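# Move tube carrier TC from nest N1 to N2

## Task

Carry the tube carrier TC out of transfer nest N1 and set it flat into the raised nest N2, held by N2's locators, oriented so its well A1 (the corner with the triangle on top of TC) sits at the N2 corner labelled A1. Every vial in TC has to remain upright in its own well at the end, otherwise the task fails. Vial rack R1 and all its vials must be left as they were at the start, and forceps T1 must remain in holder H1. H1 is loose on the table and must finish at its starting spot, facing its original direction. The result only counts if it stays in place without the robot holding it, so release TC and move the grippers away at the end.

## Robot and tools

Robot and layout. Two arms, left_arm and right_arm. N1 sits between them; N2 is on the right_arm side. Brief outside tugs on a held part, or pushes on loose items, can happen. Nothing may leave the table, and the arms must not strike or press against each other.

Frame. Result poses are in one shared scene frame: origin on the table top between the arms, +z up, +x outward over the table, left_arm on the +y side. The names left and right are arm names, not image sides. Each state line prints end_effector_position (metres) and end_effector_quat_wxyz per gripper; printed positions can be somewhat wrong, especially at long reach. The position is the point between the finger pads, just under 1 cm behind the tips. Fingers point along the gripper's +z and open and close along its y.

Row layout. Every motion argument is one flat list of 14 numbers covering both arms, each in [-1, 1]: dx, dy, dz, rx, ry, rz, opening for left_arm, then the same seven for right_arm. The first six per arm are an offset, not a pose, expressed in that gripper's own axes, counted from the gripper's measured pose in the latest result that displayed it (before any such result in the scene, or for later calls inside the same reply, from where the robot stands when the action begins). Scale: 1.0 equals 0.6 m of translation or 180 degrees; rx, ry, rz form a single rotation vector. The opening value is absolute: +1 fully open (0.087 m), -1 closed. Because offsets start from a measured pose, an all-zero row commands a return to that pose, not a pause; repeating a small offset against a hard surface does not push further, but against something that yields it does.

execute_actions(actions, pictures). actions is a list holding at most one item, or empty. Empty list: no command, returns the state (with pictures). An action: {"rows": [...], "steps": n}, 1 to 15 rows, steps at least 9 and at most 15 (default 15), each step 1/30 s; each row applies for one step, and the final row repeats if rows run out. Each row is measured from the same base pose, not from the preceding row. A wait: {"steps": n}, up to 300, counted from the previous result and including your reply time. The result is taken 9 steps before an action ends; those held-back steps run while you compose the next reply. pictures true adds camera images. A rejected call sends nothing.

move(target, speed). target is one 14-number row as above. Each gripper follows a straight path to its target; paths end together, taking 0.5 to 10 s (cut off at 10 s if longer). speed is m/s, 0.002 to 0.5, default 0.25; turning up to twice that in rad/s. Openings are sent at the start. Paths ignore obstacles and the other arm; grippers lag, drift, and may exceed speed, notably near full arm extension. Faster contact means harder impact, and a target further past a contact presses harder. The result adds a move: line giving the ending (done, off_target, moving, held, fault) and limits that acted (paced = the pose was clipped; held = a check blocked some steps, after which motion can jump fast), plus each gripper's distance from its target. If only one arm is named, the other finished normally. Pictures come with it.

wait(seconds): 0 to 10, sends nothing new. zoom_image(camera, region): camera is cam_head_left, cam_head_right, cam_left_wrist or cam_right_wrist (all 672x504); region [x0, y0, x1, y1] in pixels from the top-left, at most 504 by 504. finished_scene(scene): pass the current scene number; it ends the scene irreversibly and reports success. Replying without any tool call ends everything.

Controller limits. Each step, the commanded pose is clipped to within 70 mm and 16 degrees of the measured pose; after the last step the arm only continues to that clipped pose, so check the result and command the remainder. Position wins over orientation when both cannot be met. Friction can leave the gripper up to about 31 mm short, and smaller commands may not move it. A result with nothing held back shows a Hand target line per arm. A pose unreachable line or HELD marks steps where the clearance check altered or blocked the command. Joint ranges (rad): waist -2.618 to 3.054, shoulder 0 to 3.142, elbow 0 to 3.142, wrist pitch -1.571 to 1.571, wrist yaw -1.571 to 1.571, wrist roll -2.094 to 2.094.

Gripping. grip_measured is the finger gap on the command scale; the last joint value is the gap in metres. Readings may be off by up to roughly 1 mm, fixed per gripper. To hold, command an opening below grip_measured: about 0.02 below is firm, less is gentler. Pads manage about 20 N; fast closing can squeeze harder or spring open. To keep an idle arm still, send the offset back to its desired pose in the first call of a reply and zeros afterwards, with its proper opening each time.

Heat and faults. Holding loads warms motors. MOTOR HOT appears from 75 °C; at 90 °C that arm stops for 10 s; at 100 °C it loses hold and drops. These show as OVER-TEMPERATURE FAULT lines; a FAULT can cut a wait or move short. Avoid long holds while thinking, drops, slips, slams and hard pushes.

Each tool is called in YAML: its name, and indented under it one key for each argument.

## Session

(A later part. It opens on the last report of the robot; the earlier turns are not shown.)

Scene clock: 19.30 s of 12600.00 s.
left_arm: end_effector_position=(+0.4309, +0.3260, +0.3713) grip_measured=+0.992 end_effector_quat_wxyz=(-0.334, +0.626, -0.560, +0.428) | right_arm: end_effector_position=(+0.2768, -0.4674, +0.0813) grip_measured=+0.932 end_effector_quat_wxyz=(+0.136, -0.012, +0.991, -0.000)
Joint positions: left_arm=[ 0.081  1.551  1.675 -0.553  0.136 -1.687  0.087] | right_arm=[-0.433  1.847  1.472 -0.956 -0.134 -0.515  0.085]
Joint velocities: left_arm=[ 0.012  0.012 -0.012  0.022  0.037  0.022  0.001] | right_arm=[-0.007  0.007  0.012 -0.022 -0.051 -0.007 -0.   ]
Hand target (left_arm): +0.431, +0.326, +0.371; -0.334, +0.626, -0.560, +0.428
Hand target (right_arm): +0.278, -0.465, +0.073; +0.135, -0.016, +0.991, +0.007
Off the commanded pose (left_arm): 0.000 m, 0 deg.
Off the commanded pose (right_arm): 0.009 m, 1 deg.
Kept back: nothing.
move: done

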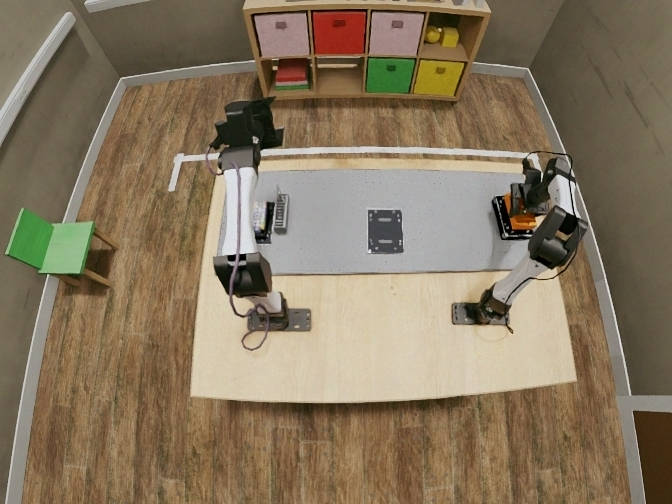

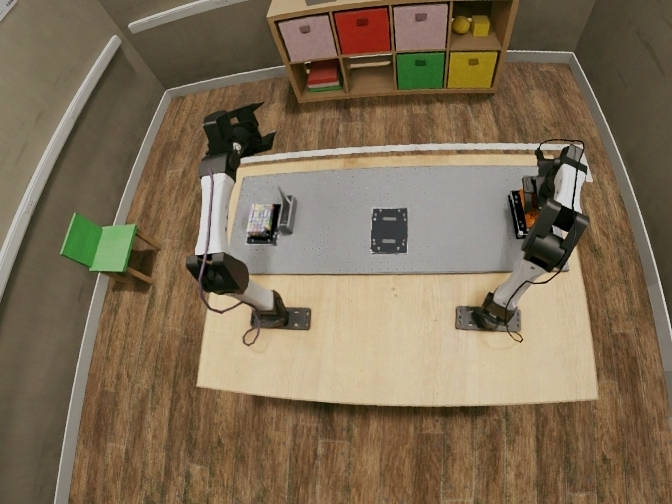

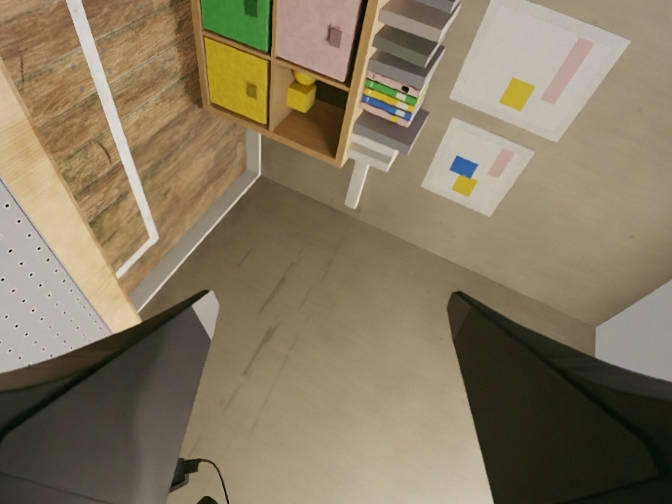

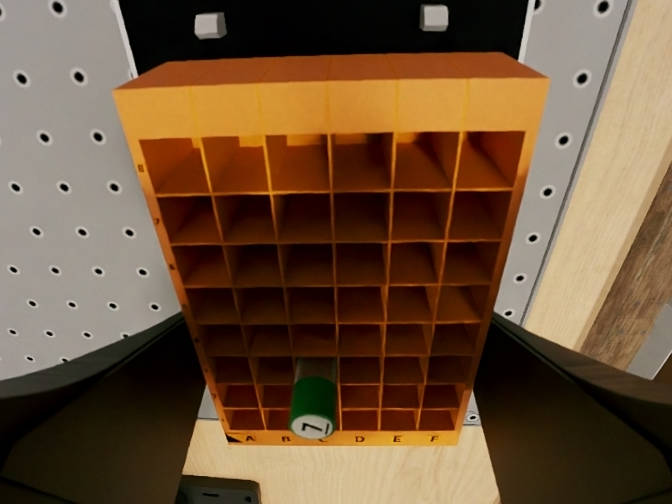

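move:
  target: [0,0,0,0,0,0,1,-0.004,0.012,0.016,-0.009,-0.004,-0.002,0.88]
  speed: 0.03

Scene clock: 20.30 s of 12600.00 s.
left_arm: end_effector_position=(+0.4309, +0.3260, +0.3713) grip_measured=+0.992 end_effector_quat_wxyz=(-0.334, +0.626, -0.560, +0.428) | right_arm: end_effector_position=(+0.2805, -0.4664, +0.0816) grip_measured=+0.932 end_effector_quat_wxyz=(+0.145, -0.013, +0.989, +0.004)
Joint positions: left_arm=[ 0.081  1.551  1.675 -0.553  0.136 -1.687  0.087] | right_arm=[-0.433  1.847  1.472 -0.945 -0.15  -0.515  0.085]
Joint velocities: left_arm=[ 0.022  0.002  0.007  0.007  0.022 -0.051 -0.   ] | right_arm=[ 0.007 -0.007  0.012  0.007 -0.022 -0.007 -0.   ]
Hand target (left_arm): +0.431, +0.326, +0.371; -0.334, +0.626, -0.560, +0.428
Hand target (right_arm): +0.281, -0.460, +0.073; +0.142, -0.017, +0.990, +0.014
Off the commanded pose (left_arm): 0.000 m, 0 deg.
Off the commanded pose (right_arm): 0.011 m, 1 deg.
Kept back: nothing.
move: off_target (right_arm)

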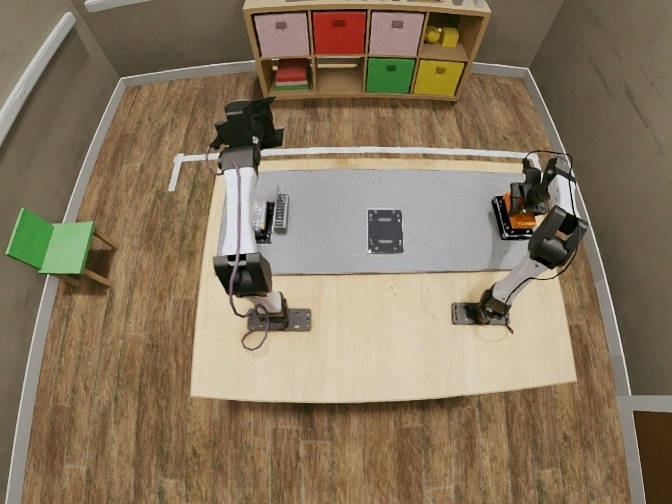

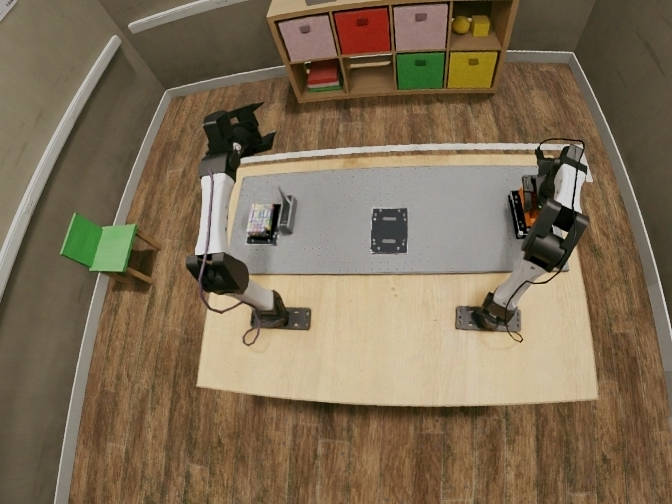

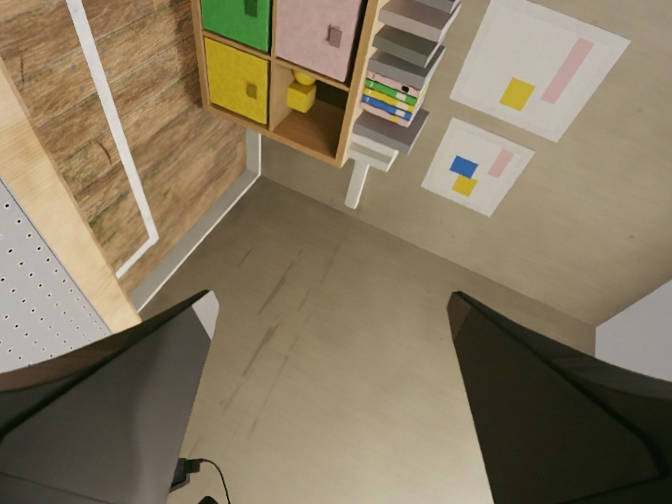

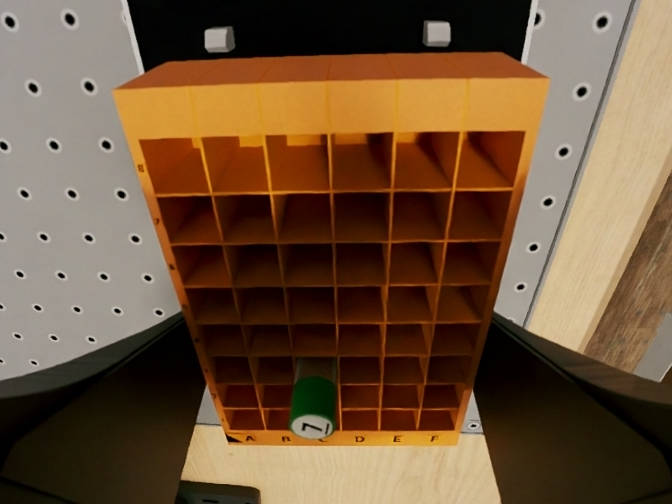

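move:
  target: [0,0,0,0,0,0,1,0.017,0.005,0.05,-0.008,0.006,0,0.88]
  speed: 0.025

Scene clock: 22.03 s of 12600.00 s.
left_arm: end_effector_position=(+0.4309, +0.3260, +0.3713) grip_measured=+0.992 end_effector_quat_wxyz=(-0.334, +0.626, -0.560, +0.428) | right_arm: end_effector_position=(+0.2794, -0.4645, +0.0610) grip_measured=+0.932 end_effector_quat_wxyz=(+0.140, -0.013, +0.990, +0.010)
Joint positions: left_arm=[ 0.081  1.551  1.675 -0.553  0.136 -1.687  0.087] | right_arm=[-0.433  1.867  1.416 -0.884 -0.156 -0.516  0.085]
Joint velocities: left_arm=[-0.002 -0.012  0.002 -0.022 -0.037 -0.007 -0.001] | right_arm=[-0.012  0.002 -0.007 -0.007  0.022 -0.081 -0.   ]
Hand target (left_arm): +0.431, +0.326, +0.371; -0.334, +0.626, -0.560, +0.428
Hand target (right_arm): +0.279, -0.463, +0.050; +0.135, -0.015, +0.991, +0.016
Off the commanded pose (left_arm): 0.000 m, 0 deg.
Off the commanded pose (right_arm): 0.011 m, 1 deg.
Kept back: nothing.
move: off_target (right_arm)

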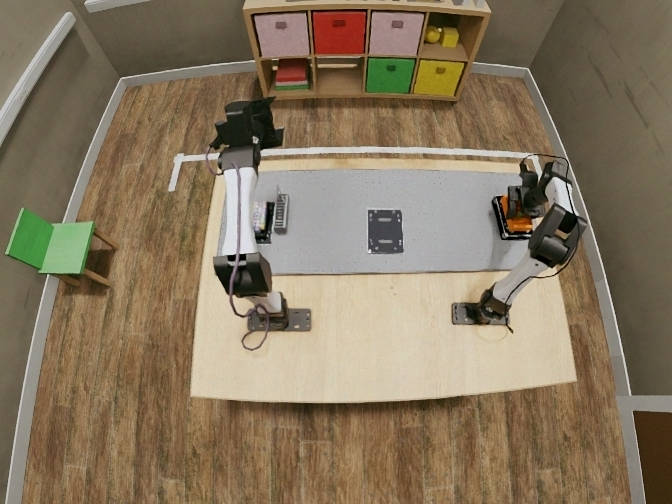

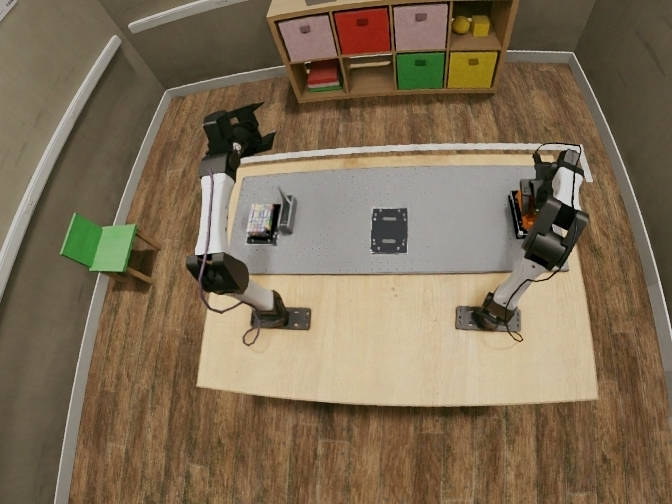

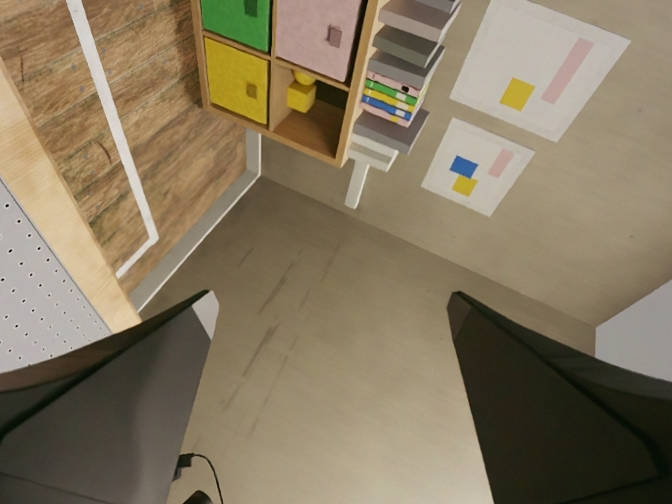

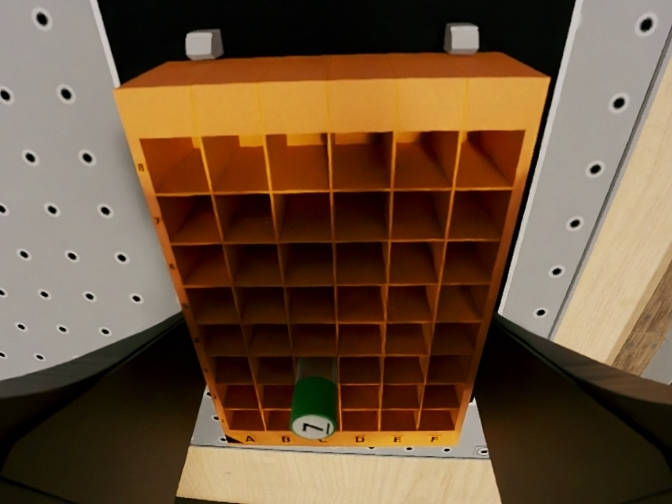

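move:
  target: [0,0,0,0,0,0,1,0,0,0,0,0,0,1]

move:
  target: [0,0,0,0,0,0,1,-0.035,0,-0.15,0,0,0,1]
  speed: 0.07

move:
  target: [0,0,0,0,0,0,1,0,0.25,-0.04,0,0,0,1]

zoom_image:
  camera: "cam_head_left"
  region: [480,180,560,250]

Scene clock: 23.20 s of 12600.00 s.
left_arm: end_effector_position=(+0.4309, +0.3260, +0.3713) grip_measured=+0.992 end_effector_quat_wxyz=(-0.334, +0.626, -0.560, +0.428) | right_arm: end_effector_position=(+0.2794, -0.4645, +0.0610) grip_measured=+0.982 end_effector_quat_wxyz=(+0.140, -0.013, +0.990, +0.010)
Joint positions: left_arm=[ 0.081  1.551  1.675 -0.553  0.136 -1.687  0.087] | right_arm=[-0.433  1.867  1.416 -0.884 -0.156 -0.516  0.087]
Joint velocities: left_arm=[-0.007  0.007 -0.012  0.037  0.007 -0.007 -0.001] | right_arm=[-0.002  0.002  0.002 -0.066 -0.037 -0.051 -0.001]
Hand target (left_arm): +0.431, +0.326, +0.371; -0.334, +0.626, -0.560, +0.428
Hand target (right_arm): +0.279, -0.464, +0.061; +0.140, -0.013, +0.990, +0.010
Off the commanded pose (left_arm): 0.000 m, 0 deg.
Off the commanded pose (right_arm): 0.000 m, 0 deg.
Kept back: nothing.
move: done

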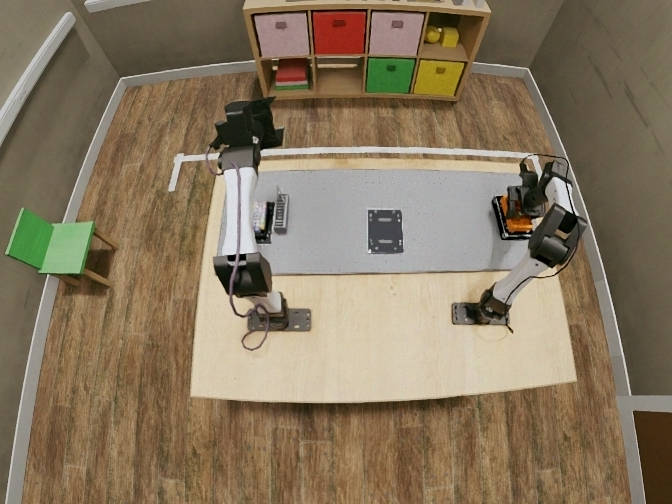

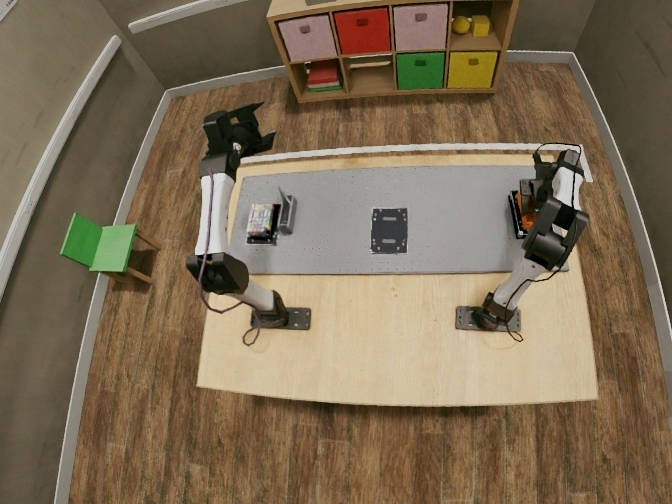

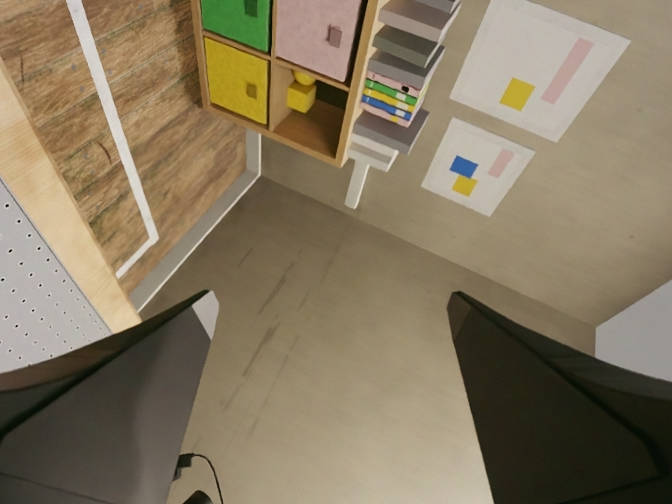

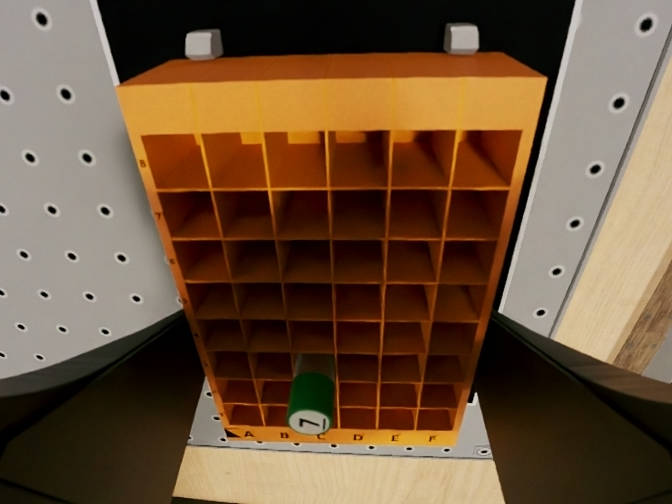

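Scene clock: 25.07 s of 12600.00 s.
left_arm: end_effector_position=(+0.4309, +0.3260, +0.3713) grip_measured=+0.992 end_effector_quat_wxyz=(-0.334, +0.626, -0.560, +0.428) | right_arm: end_effector_position=(+0.2772, -0.4635, +0.1413) grip_measured=+0.982 end_effector_quat_wxyz=(+0.129, -0.015, +0.991, +0.016)
Joint positions: left_arm=[ 0.081  1.551  1.675 -0.553  0.136 -1.687  0.087] | right_arm=[-0.433  1.867  1.738 -1.233 -0.156 -0.521  0.087]
Joint velocities: left_arm=[ 0.017 -0.002  0.002  0.022  0.051 -0.125 -0.001] | right_arm=[ 0.007 -0.002 -0.002 -0.066  0.007  0.154 -0.   ]
Hand target (left_arm): +0.431, +0.326, +0.371; -0.334, +0.626, -0.560, +0.428
Hand target (right_arm): +0.276, -0.467, +0.153; +0.140, -0.013, +0.990, +0.010
Off the commanded pose (left_arm): 0.000 m, 0 deg.
Off the commanded pose (right_arm): 0.013 m, 1 deg.
Kept back: nothing.
move: off_target (right_arm)

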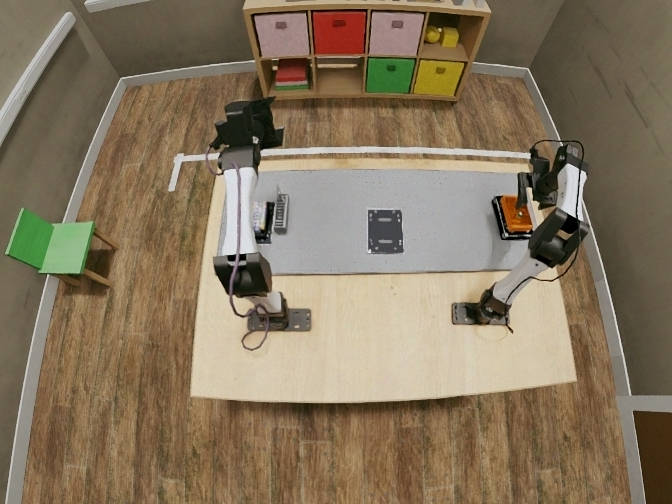

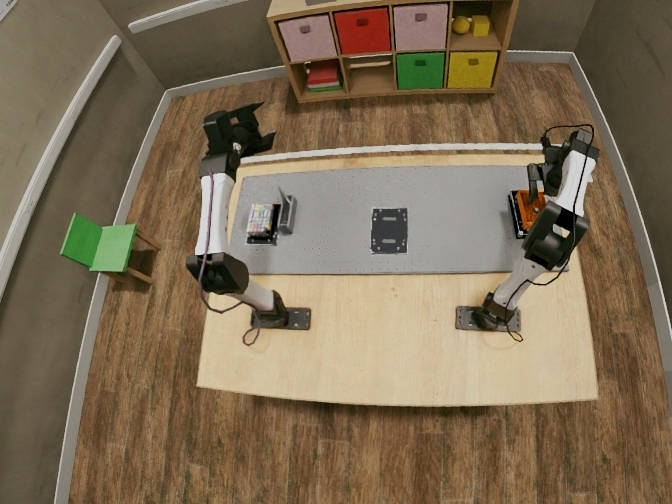

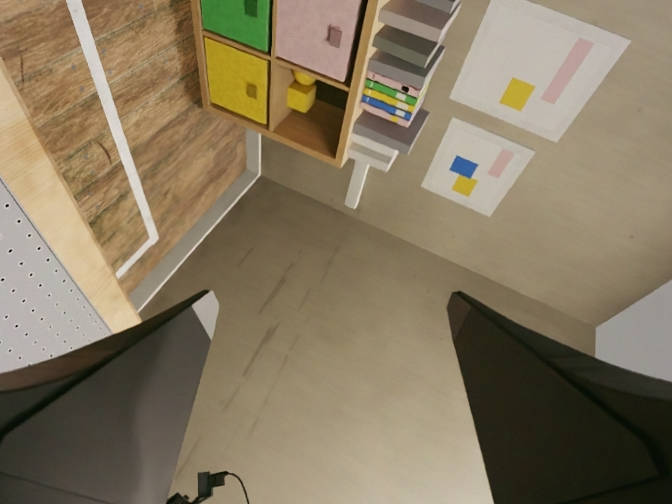

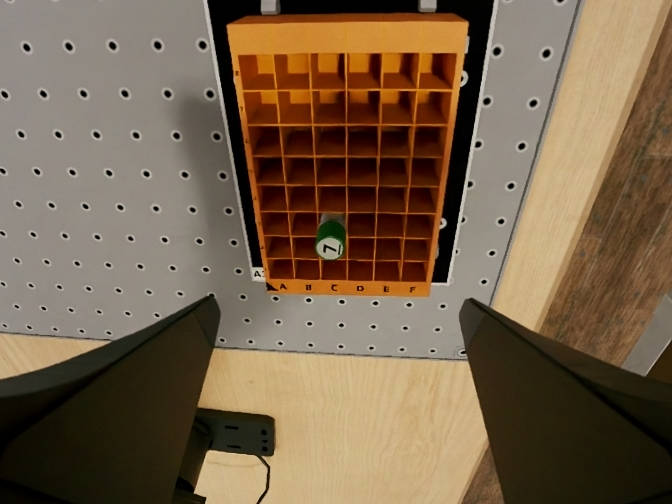

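Scene clock: 26.33 s of 12600.00 s.
left_arm: end_effector_position=(+0.4309, +0.3260, +0.3713) grip_measured=+0.992 end_effector_quat_wxyz=(-0.334, +0.626, -0.560, +0.428) | right_arm: end_effector_position=(+0.2765, -0.3135, +0.1705) grip_measured=+0.982 end_effector_quat_wxyz=(+0.138, -0.019, +0.990, +0.022)
Joint positions: left_arm=[ 0.081  1.551  1.675 -0.553  0.136 -1.687  0.087] | right_arm=[-0.016  1.672  1.615 -1.242 -0.073 -0.119  0.087]
Joint velocities: left_arm=[ 0.007 -0.002 -0.022 -0.051 -0.037 -0.037 -0.   ] | right_arm=[-0.017 -0.002 -0.017  0.11   0.007 -0.022 -0.   ]
Hand target (left_arm): +0.431, +0.326, +0.371; -0.334, +0.626, -0.560, +0.428
Hand target (right_arm): +0.268, -0.314, +0.170; +0.130, -0.015, +0.991, +0.018
Off the commanded pose (left_arm): 0.000 m, 0 deg.
Off the commanded pose (right_arm): 0.011 m, 1 deg.
Kept back: nothing.
move: off_target (right_arm)

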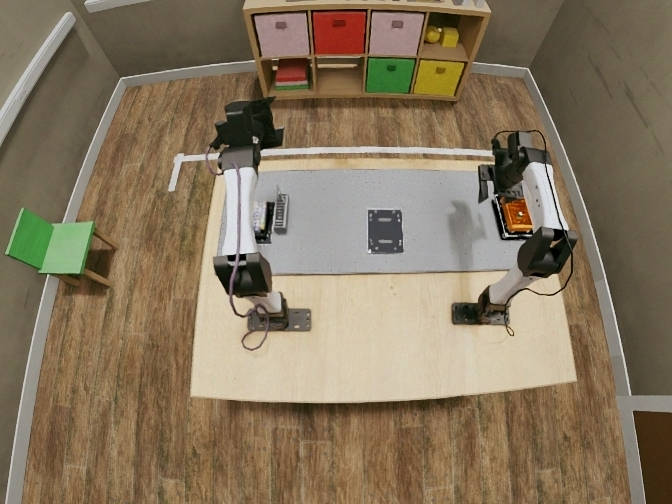

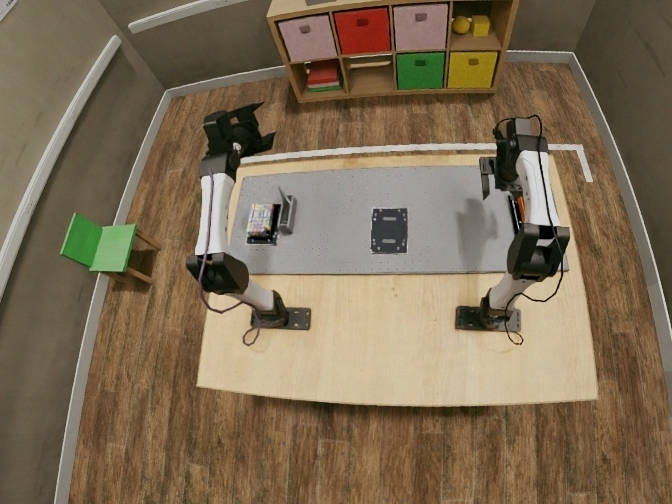

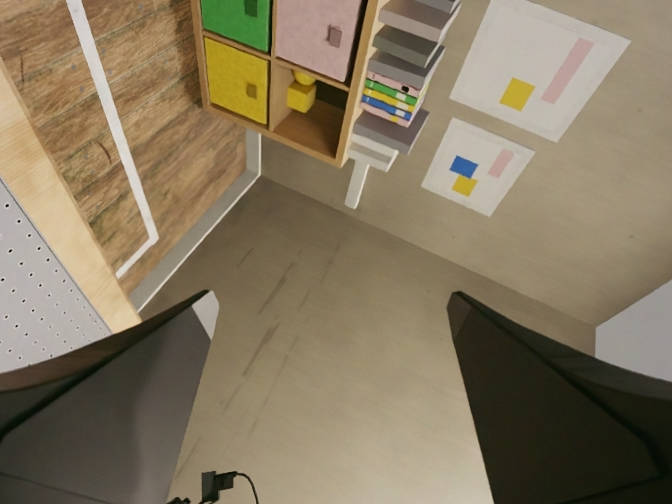

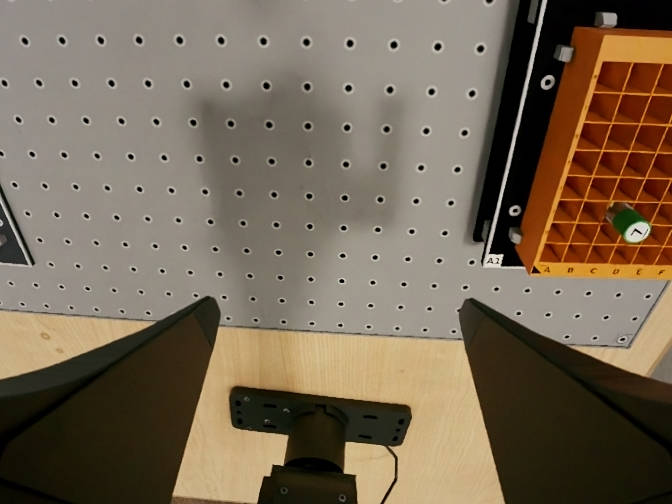

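Region (480, 180, 560, 250) of cam_head_left's 672x504 image, scaled by 6.300, with more detail than that image has; it fills the top 441 rows of this view, and the rest is white.

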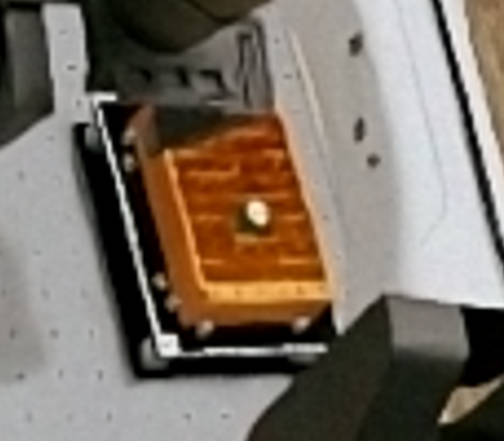

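finished_scene:
  scene: 2

The scene is finished: the task was done.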